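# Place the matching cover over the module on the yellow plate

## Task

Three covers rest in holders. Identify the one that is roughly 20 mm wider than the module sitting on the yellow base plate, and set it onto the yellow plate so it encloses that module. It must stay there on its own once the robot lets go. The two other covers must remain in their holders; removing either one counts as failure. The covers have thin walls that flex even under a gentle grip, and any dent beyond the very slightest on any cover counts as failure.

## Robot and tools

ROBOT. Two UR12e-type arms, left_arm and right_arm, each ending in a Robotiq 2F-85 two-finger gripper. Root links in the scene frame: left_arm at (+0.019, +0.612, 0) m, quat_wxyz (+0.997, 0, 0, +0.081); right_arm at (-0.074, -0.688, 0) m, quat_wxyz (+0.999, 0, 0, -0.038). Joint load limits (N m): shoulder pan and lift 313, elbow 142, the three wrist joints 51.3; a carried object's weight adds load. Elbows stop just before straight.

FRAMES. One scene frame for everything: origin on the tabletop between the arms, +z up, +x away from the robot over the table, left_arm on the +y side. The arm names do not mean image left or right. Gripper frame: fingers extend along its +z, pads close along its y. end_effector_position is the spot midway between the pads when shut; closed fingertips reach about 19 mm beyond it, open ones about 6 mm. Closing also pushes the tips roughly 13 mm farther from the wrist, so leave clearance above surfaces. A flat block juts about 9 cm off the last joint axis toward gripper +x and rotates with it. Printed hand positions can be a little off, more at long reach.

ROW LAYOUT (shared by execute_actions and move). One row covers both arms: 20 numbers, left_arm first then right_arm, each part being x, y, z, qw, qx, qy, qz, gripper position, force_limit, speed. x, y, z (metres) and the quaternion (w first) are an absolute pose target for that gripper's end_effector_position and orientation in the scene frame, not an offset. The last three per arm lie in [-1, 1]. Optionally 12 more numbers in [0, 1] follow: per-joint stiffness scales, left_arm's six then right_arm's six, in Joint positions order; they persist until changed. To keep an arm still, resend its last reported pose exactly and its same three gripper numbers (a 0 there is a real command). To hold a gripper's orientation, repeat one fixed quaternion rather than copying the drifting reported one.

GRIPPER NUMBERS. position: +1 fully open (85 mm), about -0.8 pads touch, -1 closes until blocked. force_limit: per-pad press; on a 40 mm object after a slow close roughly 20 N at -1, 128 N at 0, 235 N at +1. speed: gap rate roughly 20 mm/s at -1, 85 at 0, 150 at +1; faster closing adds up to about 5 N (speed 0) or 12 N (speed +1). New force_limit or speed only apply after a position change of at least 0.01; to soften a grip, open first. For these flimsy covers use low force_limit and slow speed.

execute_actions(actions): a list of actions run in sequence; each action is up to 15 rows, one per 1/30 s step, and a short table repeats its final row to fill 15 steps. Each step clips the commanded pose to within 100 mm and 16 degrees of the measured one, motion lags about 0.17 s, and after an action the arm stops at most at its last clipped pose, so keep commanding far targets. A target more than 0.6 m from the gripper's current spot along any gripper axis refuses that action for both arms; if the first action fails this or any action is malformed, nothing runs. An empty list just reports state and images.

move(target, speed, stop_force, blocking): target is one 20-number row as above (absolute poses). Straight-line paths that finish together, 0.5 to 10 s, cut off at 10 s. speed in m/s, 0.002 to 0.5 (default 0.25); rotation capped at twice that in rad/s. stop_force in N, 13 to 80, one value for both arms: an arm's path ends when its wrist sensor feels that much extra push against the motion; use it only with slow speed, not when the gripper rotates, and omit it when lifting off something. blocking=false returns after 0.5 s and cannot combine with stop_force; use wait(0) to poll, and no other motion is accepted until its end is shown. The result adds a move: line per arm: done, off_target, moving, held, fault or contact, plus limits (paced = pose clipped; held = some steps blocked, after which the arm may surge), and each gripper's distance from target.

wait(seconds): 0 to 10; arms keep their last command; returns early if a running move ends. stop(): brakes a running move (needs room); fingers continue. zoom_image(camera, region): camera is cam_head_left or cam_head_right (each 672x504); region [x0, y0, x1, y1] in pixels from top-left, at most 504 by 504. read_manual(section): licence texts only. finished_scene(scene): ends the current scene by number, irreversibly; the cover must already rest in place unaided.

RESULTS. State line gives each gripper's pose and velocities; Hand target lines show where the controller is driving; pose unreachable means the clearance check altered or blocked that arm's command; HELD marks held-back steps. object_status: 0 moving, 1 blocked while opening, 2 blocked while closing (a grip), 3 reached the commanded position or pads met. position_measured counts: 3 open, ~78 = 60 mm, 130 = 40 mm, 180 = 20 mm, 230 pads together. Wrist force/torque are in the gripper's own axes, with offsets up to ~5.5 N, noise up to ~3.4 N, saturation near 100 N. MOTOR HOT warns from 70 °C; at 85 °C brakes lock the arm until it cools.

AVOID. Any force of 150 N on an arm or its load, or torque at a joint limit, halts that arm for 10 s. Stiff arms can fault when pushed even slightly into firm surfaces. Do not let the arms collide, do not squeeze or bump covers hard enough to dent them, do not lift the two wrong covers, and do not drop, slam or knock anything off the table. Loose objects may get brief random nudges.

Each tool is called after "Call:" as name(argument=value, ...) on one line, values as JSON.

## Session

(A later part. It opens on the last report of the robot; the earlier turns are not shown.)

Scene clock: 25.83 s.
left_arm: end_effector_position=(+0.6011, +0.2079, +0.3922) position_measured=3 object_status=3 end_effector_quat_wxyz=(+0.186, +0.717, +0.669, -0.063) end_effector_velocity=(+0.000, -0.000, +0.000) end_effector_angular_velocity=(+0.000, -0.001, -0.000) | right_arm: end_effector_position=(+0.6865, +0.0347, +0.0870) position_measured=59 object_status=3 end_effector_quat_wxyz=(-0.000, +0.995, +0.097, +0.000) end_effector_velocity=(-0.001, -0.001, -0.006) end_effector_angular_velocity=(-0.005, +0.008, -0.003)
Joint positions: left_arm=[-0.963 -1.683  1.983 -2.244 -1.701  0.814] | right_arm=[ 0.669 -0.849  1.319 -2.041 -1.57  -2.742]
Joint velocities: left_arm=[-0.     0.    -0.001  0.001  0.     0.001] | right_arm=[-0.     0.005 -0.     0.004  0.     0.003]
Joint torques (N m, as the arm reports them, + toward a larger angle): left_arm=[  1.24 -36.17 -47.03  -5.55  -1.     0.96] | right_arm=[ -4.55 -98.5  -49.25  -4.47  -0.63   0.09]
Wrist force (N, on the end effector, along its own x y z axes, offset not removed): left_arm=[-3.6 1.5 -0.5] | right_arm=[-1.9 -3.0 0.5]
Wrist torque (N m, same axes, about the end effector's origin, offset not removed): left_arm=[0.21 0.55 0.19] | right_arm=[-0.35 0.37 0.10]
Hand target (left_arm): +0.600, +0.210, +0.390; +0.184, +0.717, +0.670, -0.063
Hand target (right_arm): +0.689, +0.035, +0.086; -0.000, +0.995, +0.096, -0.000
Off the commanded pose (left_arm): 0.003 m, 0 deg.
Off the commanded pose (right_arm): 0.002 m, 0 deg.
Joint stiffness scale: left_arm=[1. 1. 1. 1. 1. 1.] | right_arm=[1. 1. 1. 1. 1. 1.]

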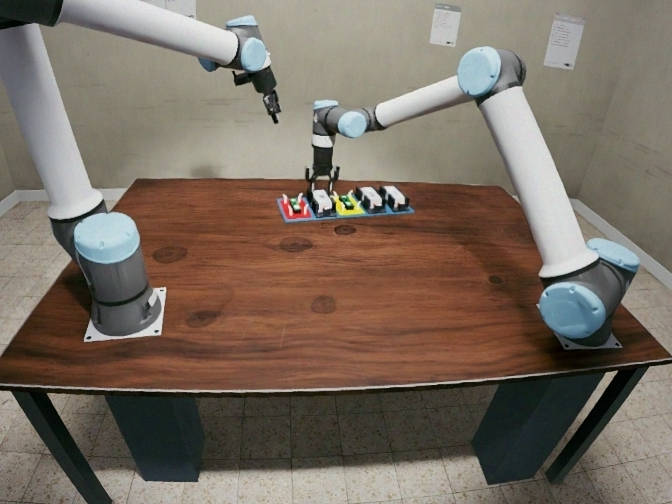

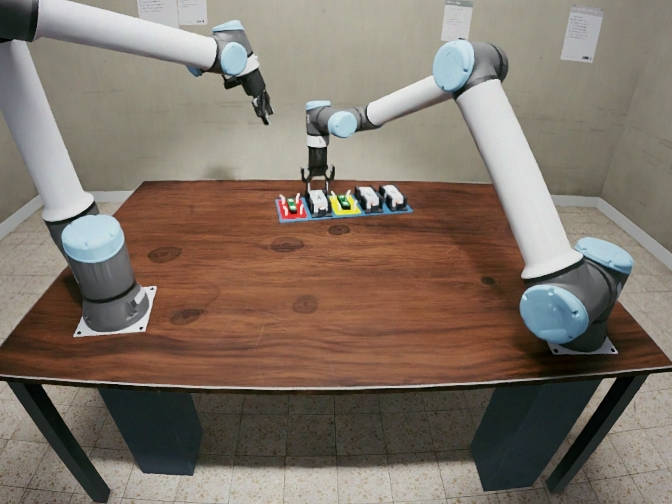

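Call:
move(target=[0.60,0.21,0.39,0.184,0.717,0.670,-0.063,1,-1,1, 0.6872,0.0325,0.0385,0,0.9954,0.09585,0,0.55,-1,1], speed=0.08, stop_force=13)

Call:
zoom_image(camera="cam_head_left", region=[304, 182, 338, 216])

Call:
zoom_image(camera="cam_head_right", region=[300, 182, 334, 216])

Scene clock: 28.40 s.
left_arm: end_effector_position=(+0.6011, +0.2079, +0.3922) position_measured=3 object_status=3 end_effector_quat_wxyz=(+0.186, +0.717, +0.669, -0.063) end_effector_velocity=(-0.000, +0.000, -0.000) end_effector_angular_velocity=(-0.000, -0.000, +0.001) | right_arm: end_effector_position=(+0.6866, +0.0348, +0.0401) position_measured=59 object_status=3 end_effector_quat_wxyz=(-0.001, +0.995, +0.097, +0.000) end_effector_velocity=(+0.002, +0.003, +0.001) end_effector_angular_velocity=(+0.006, -0.008, +0.001)
Joint positions: left_arm=[-0.963 -1.683  1.983 -2.244 -1.701  0.814] | right_arm=[ 0.669 -0.811  1.343 -2.104 -1.57  -2.742]
Joint velocities: left_arm=[ 0.    -0.001  0.001 -0.001  0.    -0.001] | right_arm=[ 0.001  0.    -0.    -0.01   0.001 -0.   ]
Joint torques (N m, as the arm reports them, + toward a larger angle): left_arm=[  0.11 -38.13 -47.15  -5.17  -0.96   0.84] | right_arm=[  -6.55 -109.14  -42.96   -5.88   -0.4    -0.2 ]
Wrist force (N, on the end effector, along its own x y z axes, offset not removed): left_arm=[-2.0 -0.2 -0.6] | right_arm=[-2.8 -0.8 -0.8]
Wrist torque (N m, same axes, about the end effector's origin, offset not removed): left_arm=[-0.06 0.35 0.19] | right_arm=[0.06 0.52 0.18]
Hand target (left_arm): +0.600, +0.210, +0.390; +0.184, +0.717, +0.670, -0.063
Hand target (right_arm): +0.687, +0.033, +0.038; +0.000, +0.995, +0.096, -0.000
Off the commanded pose (left_arm): 0.003 m, 0 deg.
Off the commanded pose (right_arm): 0.003 m, 0 deg.
Joint stiffness scale: left_arm=[1. 1. 1. 1. 1. 1.] | right_arm=[1. 1. 1. 1. 1. 1.]
move: done

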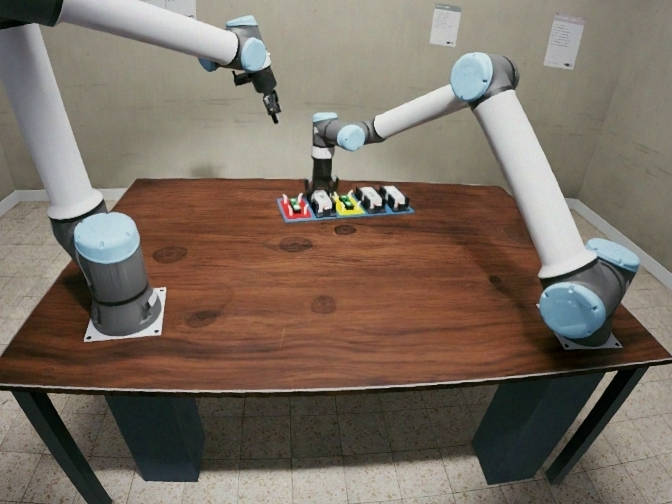

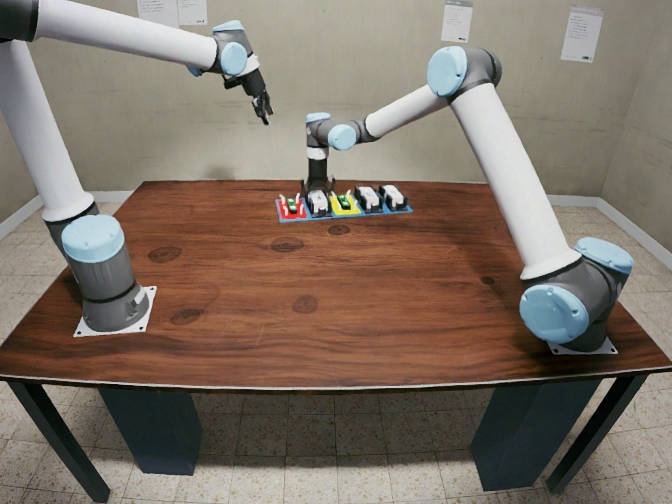

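Region (304, 182, 338, 216) of cam_head_left's 672x504 image, scaled by 14.824, with more detail than that image has.

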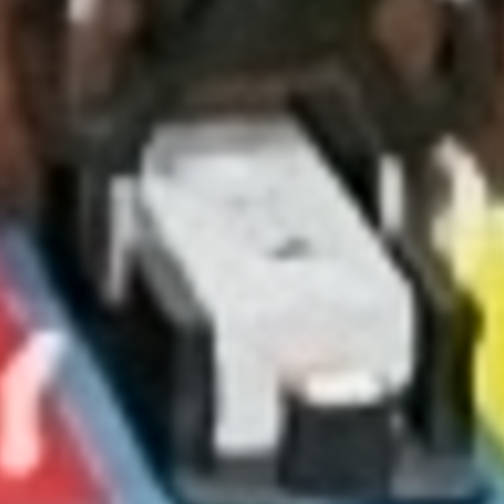

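Region (300, 182, 334, 216) of cam_head_right's 672x504 image, scaled by 14.824, with more detail than that image has.

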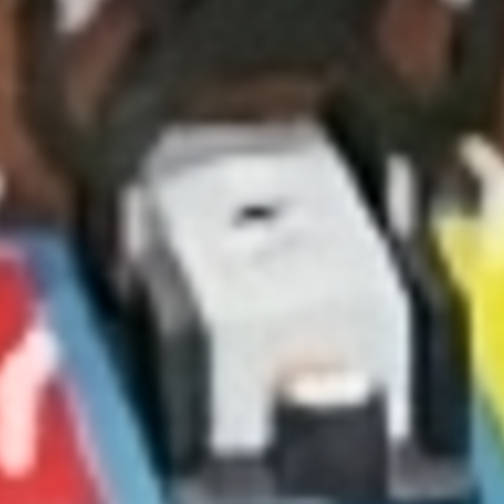

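Call:
move(target=[0.60,0.21,0.39,0.184,0.717,0.670,-0.063,1,-1,1, 0.6872,0.0340,0.0400,0,0.9954,0.09585,0,-1,-1,-1], speed=0.05)

Call:
zoom_image(camera="cam_head_left", region=[308, 184, 336, 212])

Call:
zoom_image(camera="cam_head_right", region=[304, 184, 332, 212])

Scene clock: 29.80 s.
left_arm: end_effector_position=(+0.6011, +0.2079, +0.3922) position_measured=3 object_status=3 end_effector_quat_wxyz=(+0.186, +0.717, +0.669, -0.063) end_effector_velocity=(+0.000, -0.000, +0.000) end_effector_angular_velocity=(-0.001, -0.000, +0.001) | right_arm: end_effector_position=(+0.6866, +0.0345, +0.0403) position_measured=99 object_status=0 end_effector_quat_wxyz=(-0.000, +0.995, +0.096, +0.000) end_effector_velocity=(+0.000, -0.000, +0.001) end_effector_angular_velocity=(+0.001, -0.000, -0.000)
Joint positions: left_arm=[-0.963 -1.683  1.983 -2.244 -1.701  0.814] | right_arm=[ 0.669 -0.811  1.343 -2.104 -1.57  -2.742]
Joint velocities: left_arm=[-0.001  0.     0.    -0.001  0.    -0.002] | right_arm=[-0.    -0.001  0.    -0.     0.001  0.   ]
Joint torques (N m, as the arm reports them, + toward a larger angle): left_arm=[  0.14 -37.49 -46.89  -5.39  -0.68   0.67] | right_arm=[  -3.93 -109.26  -45.48   -4.4    -0.35    0.22]
Wrist force (N, on the end effector, along its own x y z axes, offset not removed): left_arm=[-3.0 0.2 -1.2] | right_arm=[-1.9 1.5 -1.5]
Wrist torque (N m, same axes, about the end effector's origin, offset not removed): left_arm=[0.07 0.46 0.05] | right_arm=[0.26 0.25 0.32]
Hand target (left_arm): +0.600, +0.210, +0.390; +0.184, +0.717, +0.670, -0.063
Hand target (right_arm): +0.687, +0.034, +0.040; -0.000, +0.995, +0.096, +0.000
Off the commanded pose (left_arm): 0.003 m, 0 deg.
Off the commanded pose (right_arm): 0.001 m, 0 deg.
Joint stiffness scale: left_arm=[1. 1. 1. 1. 1. 1.] | right_arm=[1. 1. 1. 1. 1. 1.]
move: done

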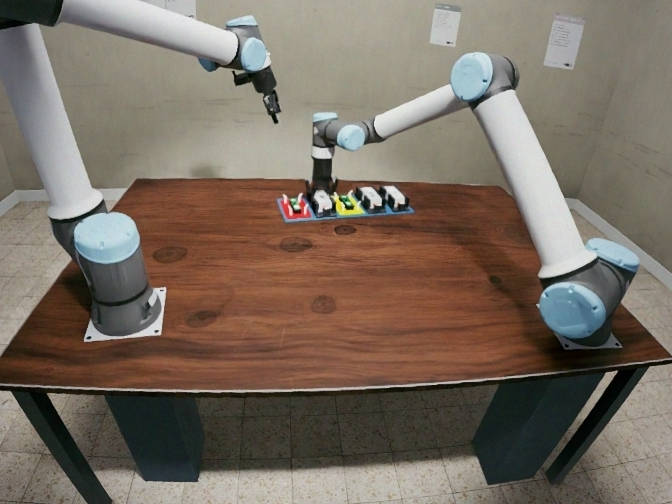

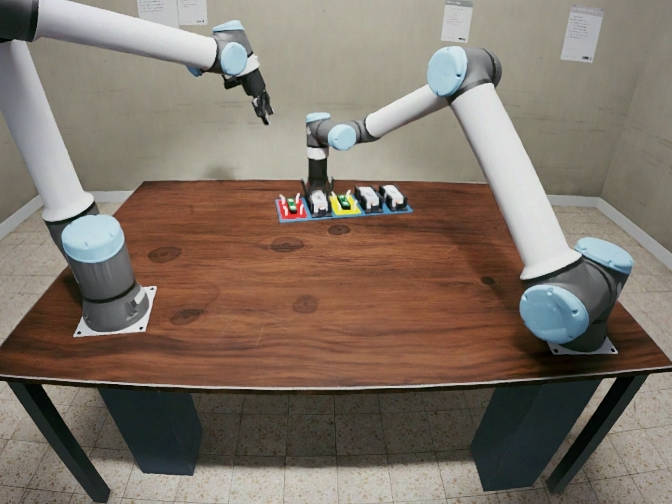

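Region (308, 184, 336, 212) of cam_head_left's 672x504 image, scaled by 18.000, with more detail than that image has.

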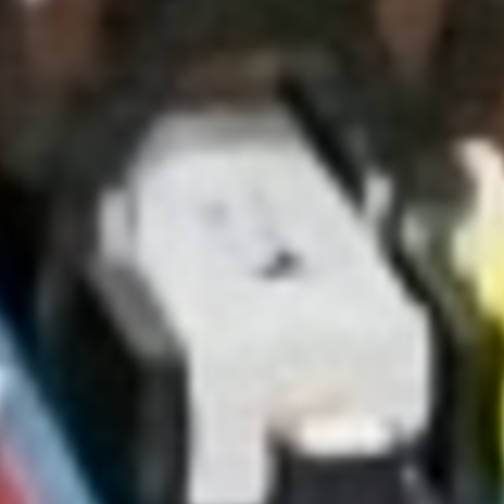

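Region (304, 184, 332, 212) of cam_head_right's 672x504 image, scaled by 18.000, with more detail than that image has.

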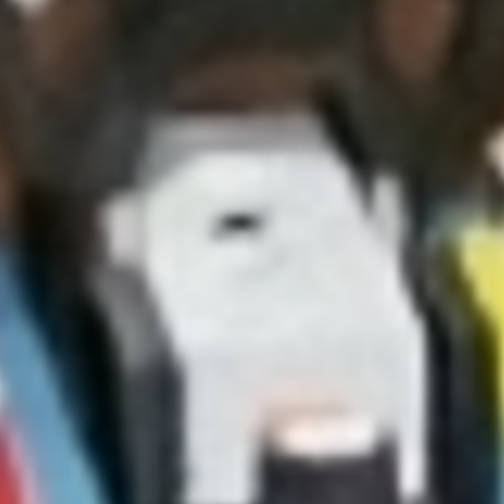

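Call:
execute_actions(actions=[])

Scene clock: 29.93 s.
left_arm: end_effector_position=(+0.6011, +0.2079, +0.3922) position_measured=3 object_status=3 end_effector_quat_wxyz=(+0.186, +0.717, +0.669, -0.063) end_effector_velocity=(-0.000, +0.000, -0.000) end_effector_angular_velocity=(-0.000, +0.001, -0.001) | right_arm: end_effector_position=(+0.6866, +0.0345, +0.0403) position_measured=99 object_status=2 end_effector_quat_wxyz=(-0.000, +0.995, +0.096, +0.000) end_effector_velocity=(+0.001, -0.001, +0.000) end_effector_angular_velocity=(+0.001, -0.001, -0.001)
Joint positions: left_arm=[-0.963 -1.683  1.983 -2.244 -1.701  0.814] | right_arm=[ 0.669 -0.811  1.343 -2.104 -1.57  -2.742]
Joint velocities: left_arm=[ 0.    -0.     0.     0.001 -0.001  0.001] | right_arm=[-0.001  0.    -0.    -0.001  0.    -0.   ]
Joint torques (N m, as the arm reports them, + toward a larger angle): left_arm=[  0.8  -37.16 -47.2   -4.97  -0.9    0.92] | right_arm=[  -5.11 -107.59  -44.48   -4.63   -0.29    0.6 ]
Wrist force (N, on the end effector, along its own x y z axes, offset not removed): left_arm=[-2.8 0.1 -0.7] | right_arm=[-1.6 -2.8 -0.2]
Wrist torque (N m, same axes, about the end effector's origin, offset not removed): left_arm=[-0.02 0.44 0.12] | right_arm=[-0.52 0.30 0.26]
Hand target (left_arm): +0.600, +0.210, +0.390; +0.184, +0.717, +0.670, -0.063
Hand target (right_arm): +0.687, +0.034, +0.040; -0.000, +0.995, +0.096, +0.000
Off the commanded pose (left_arm): 0.003 m, 0 deg.
Off the commanded pose (right_arm): 0.001 m, 0 deg.
Joint stiffness scale: left_arm=[1. 1. 1. 1. 1. 1.] | right_arm=[1. 1. 1. 1. 1. 1.]

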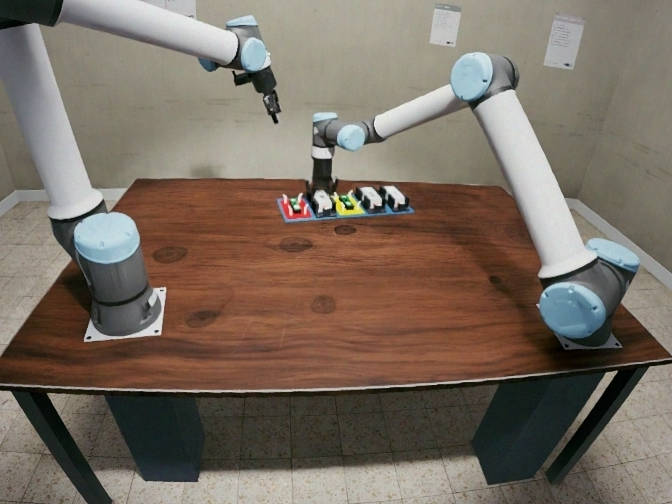

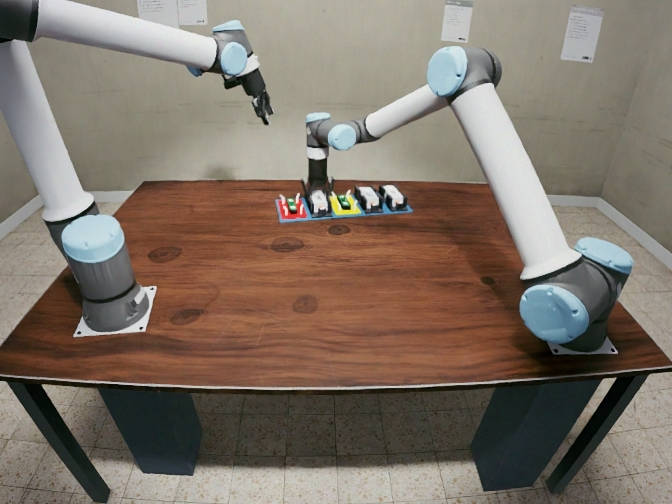

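Call:
execute_actions(actions=[[
[0.60,0.21,0.39,0.184,0.717,0.670,-0.063,1,-1,1, 0.6870,0.0347,0.0413,-0.0003,0.9955,0.0950,0.0006,-0.98,-0.9,-1],
[0.60,0.21,0.39,0.184,0.717,0.670,-0.063,1,-1,1, 0.6873,0.0350,0.0423,-0.0006,0.9955,0.0945,0.0012,-0.98,-0.9,-1],
[0.60,0.21,0.39,0.184,0.717,0.670,-0.063,1,-1,1, 0.6877,0.0352,0.0433,-0.0010,0.9956,0.0940,0.0018,-0.98,-0.9,-1],
[0.60,0.21,0.39,0.184,0.717,0.670,-0.063,1,-1,1, 0.6881,0.0355,0.0443,-0.0013,0.9956,0.0935,0.0023,-0.98,-0.9,-1],
[0.60,0.21,0.39,0.184,0.717,0.670,-0.063,1,-1,1, 0.6885,0.0357,0.0453,-0.0016,0.9957,0.0930,0.0029,-0.98,-0.9,-1],
[0.60,0.21,0.39,0.184,0.717,0.670,-0.063,1,-1,1, 0.6888,0.0360,0.0463,-0.0019,0.9957,0.0925,0.0035,-0.98,-0.9,-1],
[0.60,0.21,0.39,0.184,0.717,0.670,-0.063,1,-1,1, 0.6892,0.0362,0.0473,-0.0023,0.9958,0.0920,0.0041,-0.98,-0.9,-1],
[0.60,0.21,0.39,0.184,0.717,0.670,-0.063,1,-1,1, 0.6896,0.0365,0.0483,-0.0026,0.9958,0.0915,0.0047,-0.98,-0.9,-1]
]])

Call:
execute_actions(actions=[])

Scene clock: 31.67 s.
left_arm: end_effector_position=(+0.6011, +0.2079, +0.3922) position_measured=3 object_status=3 end_effector_quat_wxyz=(+0.186, +0.717, +0.669, -0.063) end_effector_velocity=(-0.000, +0.000, -0.001) end_effector_angular_velocity=(+0.001, +0.000, +0.000) | right_arm: end_effector_position=(+0.6866, +0.0346, +0.0407) position_measured=102 object_status=2 end_effector_quat_wxyz=(-0.000, +0.996, +0.093, +0.000) end_effector_velocity=(-0.001, +0.000, -0.001) end_effector_angular_velocity=(-0.001, +0.002, -0.007)
Joint positions: left_arm=[-0.963 -1.683  1.983 -2.244 -1.701  0.814] | right_arm=[ 0.669 -0.812  1.343 -2.104 -1.57  -2.734]
Joint velocities: left_arm=[-0.     0.     0.001 -0.     0.001 -0.   ] | right_arm=[0.001 0.001 0.001 0.    0.    0.008]
Joint torques (N m, as the arm reports them, + toward a larger angle): left_arm=[  0.41 -37.88 -47.02  -5.2   -1.09   0.75] | right_arm=[  -4.28 -117.38  -48.86   -5.56   -0.78    0.45]
Wrist force (N, on the end effector, along its own x y z axes, offset not removed): left_arm=[-3.3 -0.4 -1.1] | right_arm=[-1.5 -0.9 5.2]
Wrist torque (N m, same axes, about the end effector's origin, offset not removed): left_arm=[-0.04 0.61 0.14] | right_arm=[-0.14 0.44 -0.19]
Hand target (left_arm): +0.600, +0.210, +0.390; +0.184, +0.717, +0.670, -0.063
Hand target (right_arm): +0.690, +0.036, +0.048; -0.003, +0.996, +0.092, +0.005
Off the commanded pose (left_arm): 0.003 m, 0 deg.
Off the commanded pose (right_arm): 0.008 m, 1 deg.
Joint stiffness scale: left_arm=[1. 1. 1. 1. 1. 1.] | right_arm=[1. 1. 1. 1. 1. 1.]
Step readings (end_effector_position):
0: left_arm (+0.6011, +0.2079, +0.3922) | right_arm (+0.6866, +0.0345, +0.0403)
1: left_arm (+0.6011, +0.2079, +0.3922) | right_arm (+0.6866, +0.0345, +0.0403)
2: left_arm (+0.6011, +0.2079, +0.3922) | right_arm (+0.6866, +0.0345, +0.0403)
4: left_arm (+0.6011, +0.2079, +0.3922) | right_arm (+0.6866, +0.0346, +0.0405)
8: left_arm (+0.6011, +0.2079, +0.3922) | right_arm (+0.6866, +0.0346, +0.0406)
15: end_effector_position above

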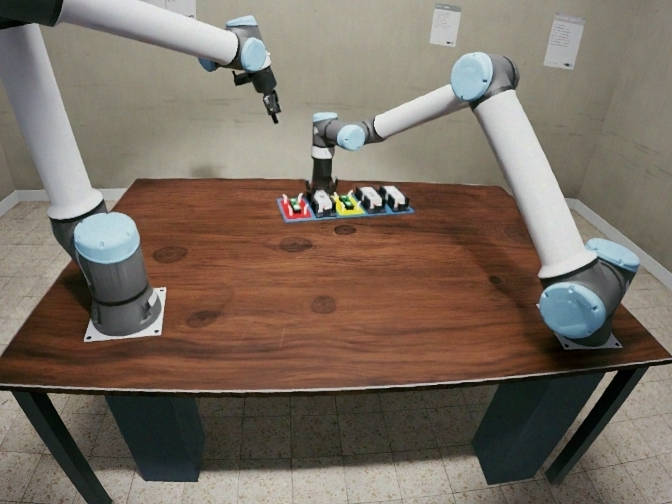

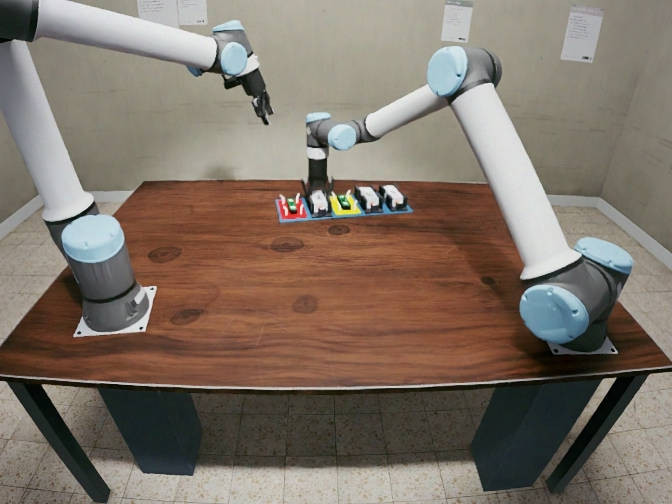

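Scene clock: 31.67 s.
left_arm: end_effector_position=(+0.6011, +0.2079, +0.3922) position_measured=3 object_status=3 end_effector_quat_wxyz=(+0.186, +0.717, +0.669, -0.063) end_effector_velocity=(-0.000, +0.000, -0.001) end_effector_angular_velocity=(+0.001, +0.000, +0.000) | right_arm: end_effector_position=(+0.6866, +0.0346, +0.0407) position_measured=102 object_status=2 end_effector_quat_wxyz=(-0.000, +0.996, +0.093, +0.000) end_effector_velocity=(-0.001, +0.000, -0.001) end_effector_angular_velocity=(-0.001, +0.002, -0.007)
Joint positions: left_arm=[-0.963 -1.683  1.983 -2.244 -1.701  0.814] | right_arm=[ 0.669 -0.812  1.343 -2.104 -1.57  -2.734]
Joint velocities: left_arm=[-0.     0.     0.001 -0.     0.001 -0.   ] | right_arm=[0.001 0.001 0.001 0.    0.    0.008]
Joint torques (N m, as the arm reports them, + toward a larger angle): left_arm=[  0.41 -37.88 -47.02  -5.2   -1.09   0.75] | right_arm=[  -4.28 -117.38  -48.86   -5.56   -0.78    0.45]
Wrist force (N, on the end effector, along its own x y z axes, offset not removed): left_arm=[-3.3 -0.4 -1.1] | right_arm=[-1.5 -0.9 5.2]
Wrist torque (N m, same axes, about the end effector's origin, offset not removed): left_arm=[-0.04 0.61 0.14] | right_arm=[-0.14 0.44 -0.19]
Hand target (left_arm): +0.600, +0.210, +0.390; +0.184, +0.717, +0.670, -0.063
Hand target (right_arm): +0.690, +0.036, +0.048; -0.003, +0.996, +0.092, +0.005
Off the commanded pose (left_arm): 0.003 m, 0 deg.
Off the commanded pose (right_arm): 0.008 m, 1 deg.
Joint stiffness scale: left_arm=[1. 1. 1. 1. 1. 1.] | right_arm=[1. 1. 1. 1. 1. 1.]

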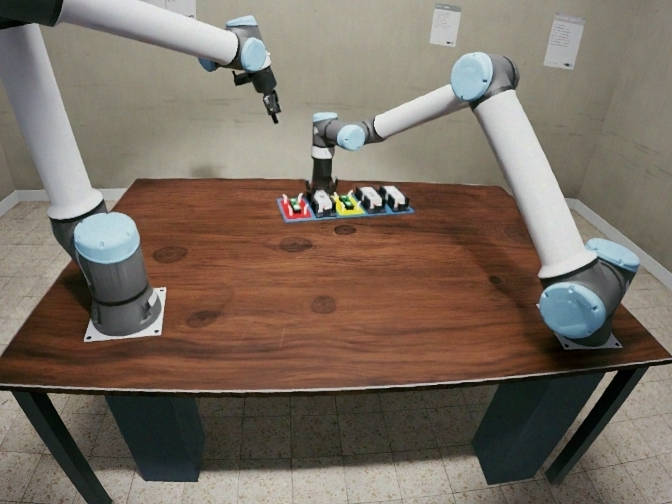

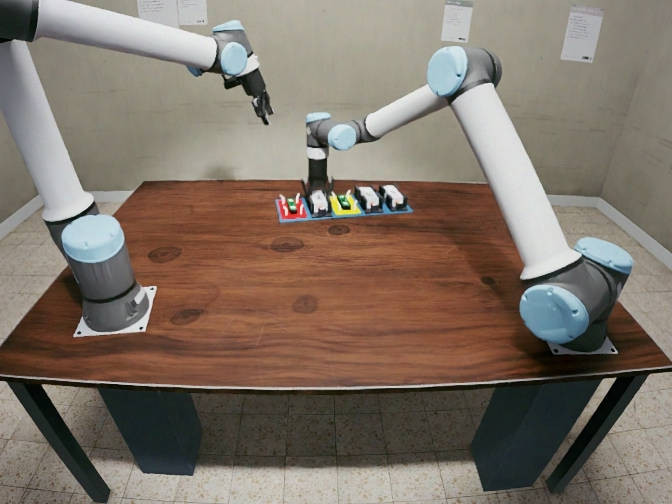

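Call:
execute_actions(actions=[[
[0.60,0.21,0.39,0.184,0.717,0.670,-0.063,1,-1,1, 0.6899,0.0368,0.0493,-0.0029,0.9956,0.0940,0.0053,-1,-0.8,-1],
[0.60,0.21,0.39,0.184,0.717,0.670,-0.063,1,-1,1, 0.6903,0.0370,0.0503,-0.0032,0.9955,0.0950,0.0059,-1,-0.8,-1],
[0.60,0.21,0.39,0.184,0.717,0.670,-0.063,1,-1,1, 0.6907,0.0373,0.0513,-0.0035,0.9954,0.0960,0.0065,-1,-0.8,-1],
[0.60,0.21,0.39,0.184,0.717,0.670,-0.063,1,-1,1, 0.6911,0.0375,0.0523,-0.0038,0.9954,0.0960,0.0071,-1,-0.8,-1],
[0.60,0.21,0.39,0.184,0.717,0.670,-0.063,1,-1,1, 0.6914,0.0378,0.0533,-0.0041,0.9954,0.0960,0.0077,-1,-0.8,-1],
[0.60,0.21,0.39,0.184,0.717,0.670,-0.063,1,-1,1, 0.6918,0.0380,0.0543,-0.0045,0.9954,0.0960,0.0082,-1,-0.8,-1],
[0.60,0.21,0.39,0.184,0.717,0.670,-0.063,1,-1,1, 0.6922,0.0383,0.0553,-0.0048,0.9953,0.0960,0.0088,-1,-0.8,-1],
[0.60,0.21,0.39,0.184,0.717,0.670,-0.063,1,-1,1, 0.6925,0.0385,0.0563,-0.0051,0.9953,0.0960,0.0094,-1,-0.8,-1],
[0.60,0.21,0.39,0.184,0.717,0.670,-0.063,1,-1,1, 0.6929,0.0388,0.0573,-0.0054,0.9953,0.0960,0.0100,-1,-0.8,-1],
[0.60,0.21,0.39,0.184,0.717,0.670,-0.063,1,-1,1, 0.6933,0.0390,0.0583,-0.0057,0.9953,0.0960,0.0106,-1,-0.8,-1]
]])

Scene clock: 33.60 s.
left_arm: end_effector_position=(+0.6011, +0.2079, +0.3922) position_measured=3 object_status=3 end_effector_quat_wxyz=(+0.186, +0.717, +0.669, -0.063) end_effector_velocity=(+0.000, +0.000, +0.001) end_effector_angular_velocity=(-0.002, -0.001, -0.000) | right_arm: end_effector_position=(+0.6867, +0.0346, +0.0412) position_measured=106 object_status=2 end_effector_quat_wxyz=(-0.001, +0.995, +0.095, +0.001) end_effector_velocity=(+0.000, -0.000, +0.001) end_effector_angular_velocity=(+0.002, +0.001, +0.002)
Joint positions: left_arm=[-0.963 -1.683  1.983 -2.244 -1.701  0.814] | right_arm=[ 0.669 -0.812  1.343 -2.104 -1.57  -2.738]
Joint velocities: left_arm=[ 0.001 -0.001 -0.    -0.    -0.001  0.001] | right_arm=[-0.001 -0.001  0.     0.001  0.002 -0.003]
Joint torques (N m, as the arm reports them, + toward a larger angle): left_arm=[  0.79 -36.99 -46.74  -5.11  -0.87   0.84] | right_arm=[  -4.18 -123.21  -52.99   -6.32   -0.4    -1.12]
Wrist force (N, on the end effector, along its own x y z axes, offset not removed): left_arm=[-1.7 2.7 0.3] | right_arm=[-0.4 -1.3 12.4]
Wrist torque (N m, same axes, about the end effector's origin, offset not removed): left_arm=[0.48 0.22 0.10] | right_arm=[-0.15 0.29 0.64]
Hand target (left_arm): +0.600, +0.210, +0.390; +0.184, +0.717, +0.670, -0.063
Hand target (right_arm): +0.693, +0.039, +0.058; -0.006, +0.995, +0.096, +0.011
Off the commanded pose (left_arm): 0.003 m, 0 deg.
Off the commanded pose (right_arm): 0.019 m, 1 deg.
Joint stiffness scale: left_arm=[1. 1. 1. 1. 1. 1.] | right_arm=[1. 1. 1. 1. 1. 1.]
Step readings (end_effector_position):
0: left_arm (+0.6011, +0.2079, +0.3922) | right_arm (+0.6866, +0.0346, +0.0407)
1: left_arm (+0.6011, +0.2079, +0.3922) | right_arm (+0.6866, +0.0346, +0.0407)
2: left_arm (+0.6011, +0.2079, +0.3922) | right_arm (+0.6866, +0.0346, +0.0407)
4: left_arm (+0.6011, +0.2079, +0.3922) | right_arm (+0.6866, +0.0346, +0.0409)
8: left_arm (+0.6011, +0.2079, +0.3922) | right_arm (+0.6867, +0.0346, +0.0410)
15: end_effector_position above

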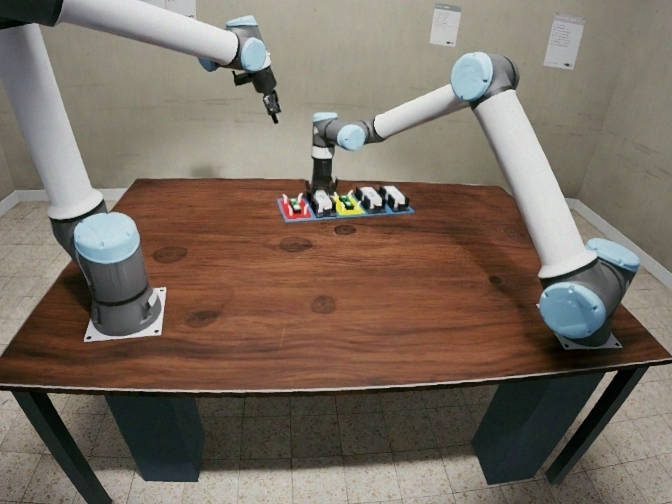

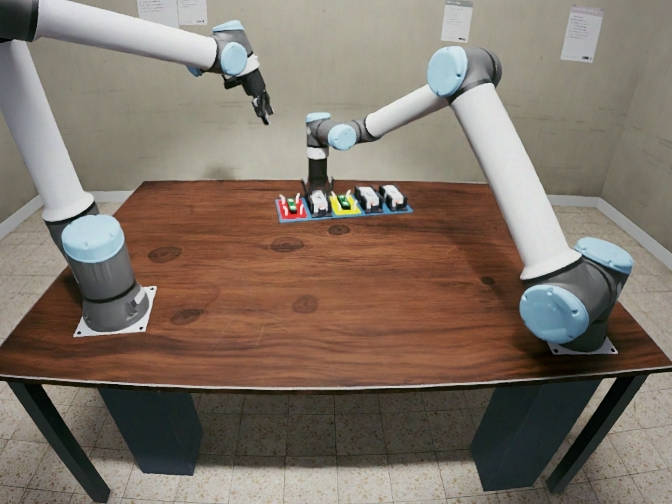

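Call:
execute_actions(actions=[[
[0.60,0.21,0.39,0.184,0.717,0.670,-0.063,1,-1,1, 0.6933,0.0390,0.0583,-0.0057,0.9955,0.0934,0.0106,-0.98,-0.75,-1],
[0.60,0.21,0.39,0.184,0.717,0.670,-0.063,1,-1,1, 0.6933,0.0390,0.0583,-0.0057,0.9955,0.0934,0.0106,-0.98,-0.75,-1],
[0.60,0.21,0.39,0.184,0.717,0.670,-0.063,1,-1,1, 0.6936,0.0393,0.0593,-0.0061,0.9955,0.0934,0.0112,-0.98,-0.75,-1],
[0.60,0.21,0.39,0.184,0.717,0.670,-0.063,1,-1,1, 0.6940,0.0395,0.0603,-0.0064,0.9955,0.0934,0.0118,-0.98,-0.75,-1],
[0.60,0.21,0.39,0.184,0.717,0.670,-0.063,1,-1,1, 0.6944,0.0398,0.0613,-0.0067,0.9955,0.0934,0.0124,-0.98,-0.75,-1],
[0.60,0.21,0.39,0.184,0.717,0.670,-0.063,1,-1,1, 0.6948,0.0400,0.0623,-0.0070,0.9955,0.0934,0.0130,-0.98,-0.75,-1],
[0.60,0.21,0.39,0.184,0.717,0.670,-0.063,1,-1,1, 0.6951,0.0403,0.0633,-0.0073,0.9955,0.0934,0.0135,-0.98,-0.75,-1]
]])

Scene clock: 35.93 s.
left_arm: end_effector_position=(+0.6011, +0.2079, +0.3922) position_measured=3 object_status=3 end_effector_quat_wxyz=(+0.186, +0.717, +0.669, -0.063) end_effector_velocity=(+0.001, -0.000, +0.003) end_effector_angular_velocity=(-0.002, -0.003, -0.001) | right_arm: end_effector_position=(+0.6867, +0.0346, +0.0414) position_measured=107 object_status=2 end_effector_quat_wxyz=(-0.001, +0.996, +0.094, +0.001) end_effector_velocity=(-0.001, +0.000, -0.001) end_effector_angular_velocity=(-0.002, +0.001, -0.000)
Joint positions: left_arm=[-0.963 -1.683  1.983 -2.244 -1.701  0.814] | right_arm=[ 0.669 -0.812  1.343 -2.104 -1.57  -2.736]
Joint velocities: left_arm=[ 0.    -0.001 -0.002 -0.001  0.     0.001] | right_arm=[ 0.001  0.001  0.     0.001 -0.001  0.001]
Joint torques (N m, as the arm reports them, + toward a larger angle): left_arm=[  1.08 -38.26 -46.83  -5.17  -1.07   0.8 ] | right_arm=[  -0.76 -126.51  -55.99   -6.78   -0.67    0.2 ]
Wrist force (N, on the end effector, along its own x y z axes, offset not removed): left_arm=[-1.5 0.1 -0.2] | right_arm=[-0.7 -1.8 17.8]
Wrist torque (N m, same axes, about the end effector's origin, offset not removed): left_arm=[-0.03 0.20 0.19] | right_arm=[-0.15 0.28 0.09]
Hand target (left_arm): +0.600, +0.210, +0.390; +0.184, +0.717, +0.670, -0.063
Hand target (right_arm): +0.695, +0.040, +0.063; -0.007, +0.996, +0.093, +0.014
Off the commanded pose (left_arm): 0.003 m, 0 deg.
Off the commanded pose (right_arm): 0.024 m, 2 deg.
Joint stiffness scale: left_arm=[1. 1. 1. 1. 1. 1.] | right_arm=[1. 1. 1. 1. 1. 1.]
Step readings (end_effector_position):
0: left_arm (+0.6011, +0.2079, +0.3922) | right_arm (+0.6867, +0.0346, +0.0412)
1: left_arm (+0.6011, +0.2079, +0.3922) | right_arm (+0.6867, +0.0346, +0.0412)
2: left_arm (+0.6011, +0.2079, +0.3922) | right_arm (+0.6867, +0.0346, +0.0412)
4: left_arm (+0.6011, +0.2079, +0.3922) | right_arm (+0.6867, +0.0346, +0.0413)
8: left_arm (+0.6011, +0.2079, +0.3922) | right_arm (+0.6867, +0.0346, +0.0414)
15: end_effector_position above

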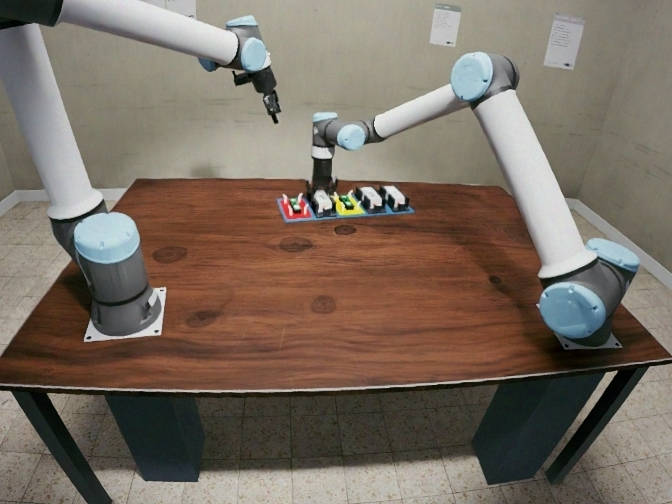

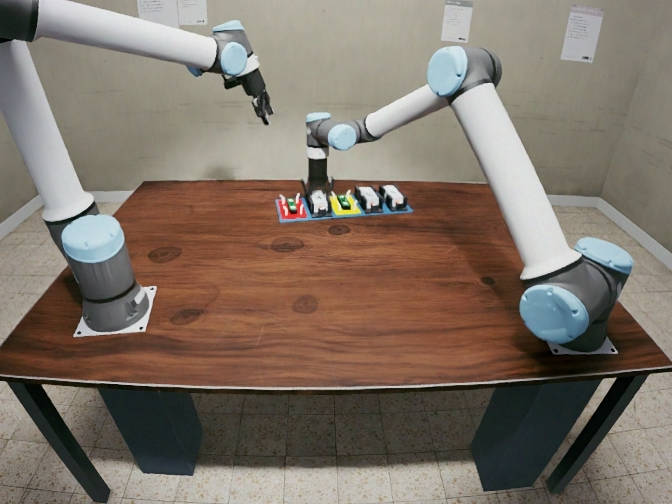

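Call:
execute_actions(actions=[[
[0.60,0.21,0.39,0.184,0.717,0.670,-0.063,1,-1,1, 0.6951,0.0403,0.0633,-0.0073,0.9955,0.0936,0.0135,-1,-0.7,-1],
[0.60,0.21,0.39,0.184,0.717,0.670,-0.063,1,-1,1, 0.6955,0.0405,0.0643,-0.0077,0.9955,0.0936,0.0141,-1,-0.7,-1],
[0.60,0.21,0.39,0.184,0.717,0.670,-0.063,1,-1,1, 0.6959,0.0408,0.0653,-0.0080,0.9955,0.0936,0.0147,-1,-0.7,-1],
[0.60,0.21,0.39,0.184,0.717,0.670,-0.063,1,-1,1, 0.6962,0.0410,0.0663,-0.0083,0.9955,0.0936,0.0153,-1,-0.7,-1],
[0.60,0.21,0.39,0.184,0.717,0.670,-0.063,1,-1,1, 0.6966,0.0413,0.0673,-0.0086,0.9954,0.0936,0.0159,-1,-0.7,-1]
]])

Scene clock: 37.93 s.
left_arm: end_effector_position=(+0.6011, +0.2079, +0.3922) position_measured=3 object_status=3 end_effector_quat_wxyz=(+0.186, +0.717, +0.669, -0.063) end_effector_velocity=(+0.001, -0.001, +0.002) end_effector_angular_velocity=(-0.002, -0.002, -0.001) | right_arm: end_effector_position=(+0.6867, +0.0346, +0.0416) position_measured=109 object_status=2 end_effector_quat_wxyz=(-0.001, +0.996, +0.094, +0.001) end_effector_velocity=(+0.001, -0.001, -0.000) end_effector_angular_velocity=(+0.000, -0.000, -0.002)
Joint positions: left_arm=[-0.963 -1.683  1.983 -2.244 -1.701  0.814] | right_arm=[ 0.669 -0.813  1.343 -2.104 -1.57  -2.736]
Joint velocities: left_arm=[ 0.    -0.    -0.002 -0.001 -0.     0.001] | right_arm=[-0.002 -0.     0.    -0.     0.    -0.   ]
Joint torques (N m, as the arm reports them, + toward a larger angle): left_arm=[ -0.51 -38.34 -46.35  -5.39  -0.88   0.73] | right_arm=[  -5.03 -131.52  -57.66   -7.47   -0.96   -0.28]
Wrist force (N, on the end effector, along its own x y z axes, offset not removed): left_arm=[-4.2 -0.3 -1.0] | right_arm=[-1.6 -2.8 19.2]
Wrist torque (N m, same axes, about the end effector's origin, offset not removed): left_arm=[-0.09 0.74 0.16] | right_arm=[-0.33 0.46 0.13]
Hand target (left_arm): +0.600, +0.210, +0.390; +0.184, +0.717, +0.670, -0.063
Hand target (right_arm): +0.696, +0.041, +0.067; -0.009, +0.995, +0.094, +0.016
Off the commanded pose (left_arm): 0.003 m, 0 deg.
Off the commanded pose (right_arm): 0.028 m, 2 deg.
Joint stiffness scale: left_arm=[1. 1. 1. 1. 1. 1.] | right_arm=[1. 1. 1. 1. 1. 1.]
Step readings (end_effector_position):
0: left_arm (+0.6011, +0.2079, +0.3922) | right_arm (+0.6867, +0.0346, +0.0414)
1: left_arm (+0.6011, +0.2079, +0.3922) | right_arm (+0.6867, +0.0346, +0.0414)
2: left_arm (+0.6011, +0.2079, +0.3922) | right_arm (+0.6867, +0.0346, +0.0415)
4: left_arm (+0.6011, +0.2079, +0.3922) | right_arm (+0.6867, +0.0346, +0.0416)
8: left_arm (+0.6011, +0.2079, +0.3922) | right_arm (+0.6867, +0.0346, +0.0416)
15: end_effector_position above

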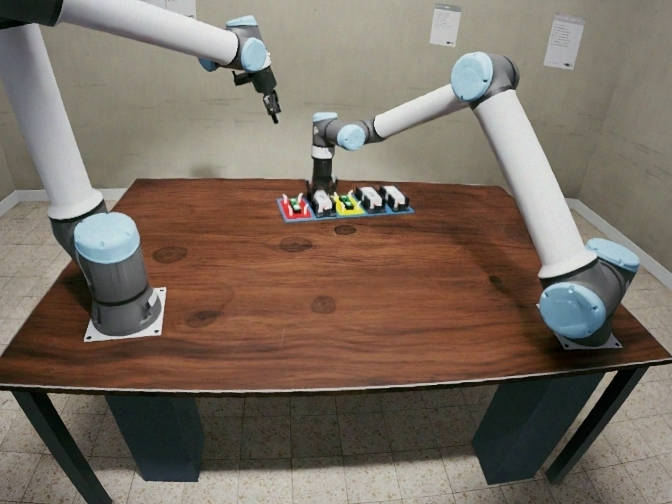

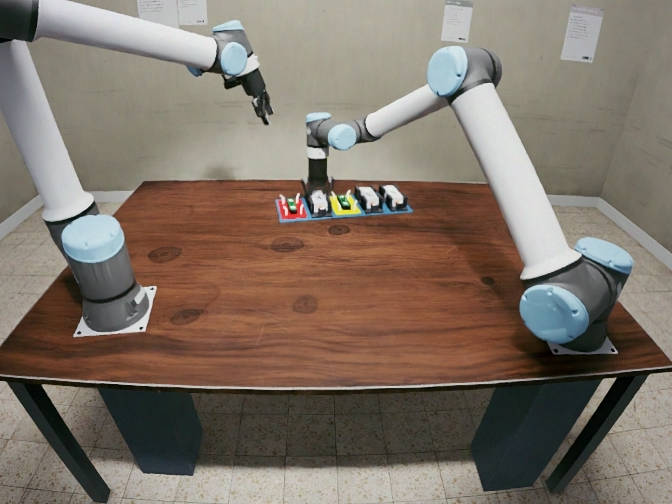

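Call:
execute_actions(actions=[[
[0.60,0.21,0.39,0.184,0.717,0.670,-0.063,1,-1,1, 0.6966,0.0413,0.0673,-0.0086,0.9954,0.0936,0.0159,-0.98,-0.66,-1],
[0.60,0.21,0.39,0.184,0.717,0.670,-0.063,1,-1,1, 0.6970,0.0415,0.0683,-0.0089,0.9954,0.0936,0.0165,-0.98,-0.66,-1],
[0.60,0.21,0.39,0.184,0.717,0.670,-0.063,1,-1,1, 0.6974,0.0418,0.0693,-0.0093,0.9954,0.0936,0.0171,-0.98,-0.66,-1],
[0.60,0.21,0.39,0.184,0.717,0.670,-0.063,1,-1,1, 0.6977,0.0420,0.0703,-0.0096,0.9954,0.0936,0.0177,-0.98,-0.66,-1],
[0.60,0.21,0.39,0.184,0.717,0.670,-0.063,1,-1,1, 0.6981,0.0423,0.0713,-0.0099,0.9954,0.0936,0.0183,-0.98,-0.66,-1]
]])

Scene clock: 39.13 s.
left_arm: end_effector_position=(+0.6011, +0.2079, +0.3922) position_measured=3 object_status=3 end_effector_quat_wxyz=(+0.186, +0.717, +0.669, -0.063) end_effector_velocity=(+0.000, +0.000, -0.001) end_effector_angular_velocity=(+0.001, +0.000, +0.000) | right_arm: end_effector_position=(+0.6868, +0.0347, +0.0423) position_measured=110 object_status=2 end_effector_quat_wxyz=(-0.001, +0.996, +0.094, +0.001) end_effector_velocity=(+0.002, -0.001, +0.001) end_effector_angular_velocity=(-0.001, -0.003, -0.001)
Joint positions: left_arm=[-0.963 -1.683  1.983 -2.244 -1.701  0.814] | right_arm=[ 0.669 -0.813  1.343 -2.104 -1.57  -2.736]
Joint velocities: left_arm=[ 0.     0.001  0.    -0.001  0.     0.   ] | right_arm=[-0.001 -0.001 -0.001 -0.001 -0.002  0.   ]
Joint torques (N m, as the arm reports them, + toward a larger angle): left_arm=[ -0.24 -37.57 -46.67  -5.35  -1.06   0.88] | right_arm=[   1.81 -133.99  -59.75   -8.55   -0.37    0.36]
Wrist force (N, on the end effector, along its own x y z axes, offset not removed): left_arm=[-2.1 0.2 0.6] | right_arm=[-2.9 -1.4 23.9]
Wrist torque (N m, same axes, about the end effector's origin, offset not removed): left_arm=[-0.02 0.36 0.17] | right_arm=[-0.32 0.59 0.05]
Hand target (left_arm): +0.600, +0.210, +0.390; +0.184, +0.717, +0.670, -0.063
Hand target (right_arm): +0.698, +0.042, +0.071; -0.010, +0.995, +0.094, +0.018
Off the commanded pose (left_arm): 0.003 m, 0 deg.
Off the commanded pose (right_arm): 0.032 m, 2 deg.
Joint stiffness scale: left_arm=[1. 1. 1. 1. 1. 1.] | right_arm=[1. 1. 1. 1. 1. 1.]
Step readings (end_effector_position):
0: left_arm (+0.6011, +0.2079, +0.3922) | right_arm (+0.6867, +0.0346, +0.0416)
1: left_arm (+0.6011, +0.2079, +0.3922) | right_arm (+0.6867, +0.0346, +0.0416)
2: left_arm (+0.6011, +0.2079, +0.3922) | right_arm (+0.6867, +0.0346, +0.0416)
4: left_arm (+0.6011, +0.2079, +0.3922) | right_arm (+0.6867, +0.0346, +0.0418)
8: left_arm (+0.6011, +0.2079, +0.3922) | right_arm (+0.6867, +0.0346, +0.0418)
15: end_effector_position above

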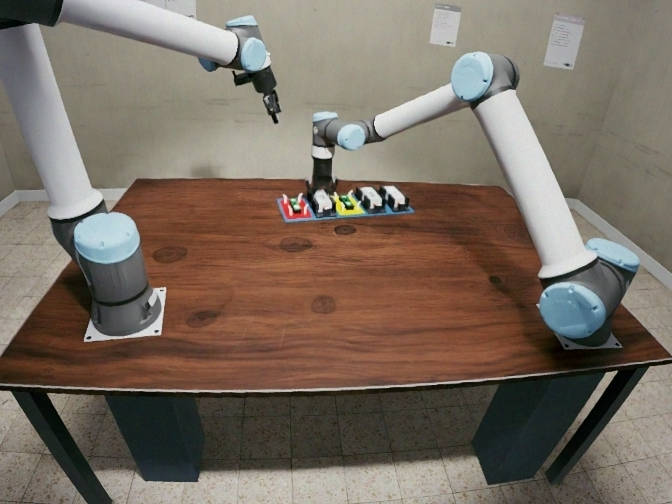

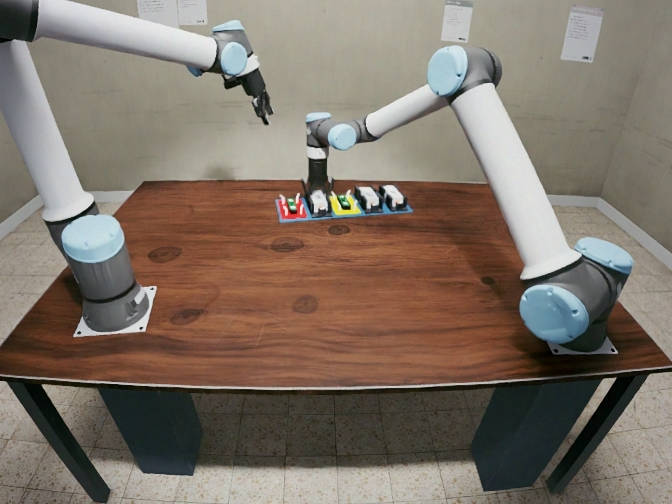

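Call:
execute_actions(actions=[[
[0.60,0.21,0.39,0.184,0.717,0.670,-0.063,1,-1,1, 0.6981,0.0423,0.0719,-0.0099,0.9954,0.0936,0.0183,-0.98,-0.66,-1],
[0.60,0.21,0.39,0.184,0.717,0.670,-0.063,1,-1,1, 0.6981,0.0423,0.0725,-0.0099,0.9954,0.0936,0.0183,-0.98,-0.66,-1],
[0.60,0.21,0.39,0.184,0.717,0.670,-0.063,1,-1,1, 0.6981,0.0423,0.0731,-0.0099,0.9954,0.0936,0.0183,-0.98,-0.66,-1],
[0.60,0.21,0.39,0.184,0.717,0.670,-0.063,1,-1,1, 0.6981,0.0423,0.0737,-0.0099,0.9954,0.0936,0.0183,-0.98,-0.66,-1],
[0.60,0.21,0.39,0.184,0.717,0.670,-0.063,1,-1,1, 0.6981,0.0423,0.0743,-0.0099,0.9954,0.0936,0.0183,-0.98,-0.66,-1],
[0.60,0.21,0.39,0.184,0.717,0.670,-0.063,1,-1,1, 0.6981,0.0423,0.0749,-0.0099,0.9954,0.0936,0.0183,-0.98,-0.66,-1],
[0.60,0.21,0.39,0.184,0.717,0.670,-0.063,1,-1,1, 0.6981,0.0423,0.0755,-0.0099,0.9954,0.0936,0.0183,-0.98,-0.66,-1],
[0.60,0.21,0.39,0.184,0.717,0.670,-0.063,1,-1,1, 0.6981,0.0423,0.0761,-0.0099,0.9954,0.0936,0.0183,-0.98,-0.66,-1],
[0.60,0.21,0.39,0.184,0.717,0.670,-0.063,1,-1,1, 0.6981,0.0423,0.0767,-0.0099,0.9954,0.0936,0.0183,-0.98,-0.66,-1],
[0.60,0.21,0.39,0.184,0.717,0.670,-0.063,1,-1,1, 0.6981,0.0423,0.0773,-0.0099,0.9954,0.0936,0.0183,-0.98,-0.66,-1]
]])

Scene clock: 40.53 s.
left_arm: end_effector_position=(+0.6011, +0.2079, +0.3922) position_measured=3 object_status=3 end_effector_quat_wxyz=(+0.186, +0.717, +0.669, -0.063) end_effector_velocity=(-0.000, -0.000, +0.001) end_effector_angular_velocity=(-0.001, -0.001, +0.000) | right_arm: end_effector_position=(+0.6866, +0.0345, +0.0473) position_measured=110 object_status=2 end_effector_quat_wxyz=(-0.001, +0.996, +0.094, +0.002) end_effector_velocity=(+0.001, +0.000, +0.018) end_effector_angular_velocity=(+0.004, -0.005, -0.000)
Joint positions: left_arm=[-0.963 -1.683  1.983 -2.244 -1.701  0.814] | right_arm=[ 0.669 -0.818  1.343 -2.099 -1.57  -2.736]
Joint velocities: left_arm=[-0.    -0.001  0.    -0.001  0.    -0.001] | right_arm=[-0.    -0.016 -0.005  0.015 -0.    -0.   ]
Joint torques (N m, as the arm reports them, + toward a larger angle): left_arm=[  1.13 -36.82 -47.46  -5.21  -0.96   0.56] | right_arm=[  -4.47 -134.65  -60.97   -7.16   -0.49    0.14]
Wrist force (N, on the end effector, along its own x y z axes, offset not removed): left_arm=[-2.5 2.9 0.5] | right_arm=[-2.9 -3.6 21.3]
Wrist torque (N m, same axes, about the end effector's origin, offset not removed): left_arm=[0.55 0.43 0.09] | right_arm=[-0.21 0.62 0.17]
Hand target (left_arm): +0.600, +0.210, +0.390; +0.184, +0.717, +0.670, -0.063
Hand target (right_arm): +0.698, +0.042, +0.077; -0.010, +0.995, +0.094, +0.018
Off the commanded pose (left_arm): 0.003 m, 0 deg.
Off the commanded pose (right_arm): 0.033 m, 2 deg.
Joint stiffness scale: left_arm=[1. 1. 1. 1. 1. 1.] | right_arm=[1. 1. 1. 1. 1. 1.]
Step readings (end_effector_position):
0: left_arm (+0.6011, +0.2079, +0.3922) | right_arm (+0.6868, +0.0347, +0.0424)
1: left_arm (+0.6011, +0.2079, +0.3922) | right_arm (+0.6868, +0.0347, +0.0424)
2: left_arm (+0.6011, +0.2079, +0.3922) | right_arm (+0.6868, +0.0347, +0.0424)
4: left_arm (+0.6011, +0.2079, +0.3922) | right_arm (+0.6868, +0.0347, +0.0424)
8: left_arm (+0.6011, +0.2079, +0.3922) | right_arm (+0.6866, +0.0346, +0.0428)
15: end_effector_position above

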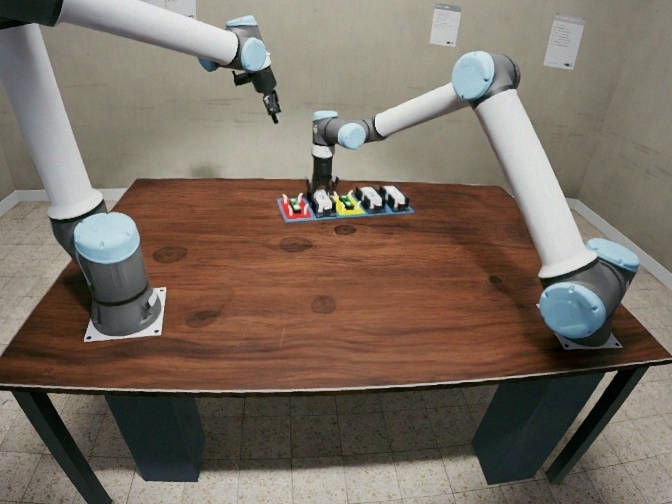

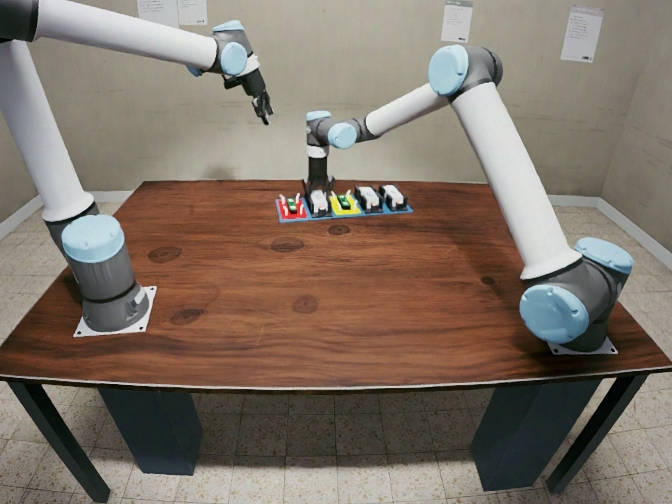

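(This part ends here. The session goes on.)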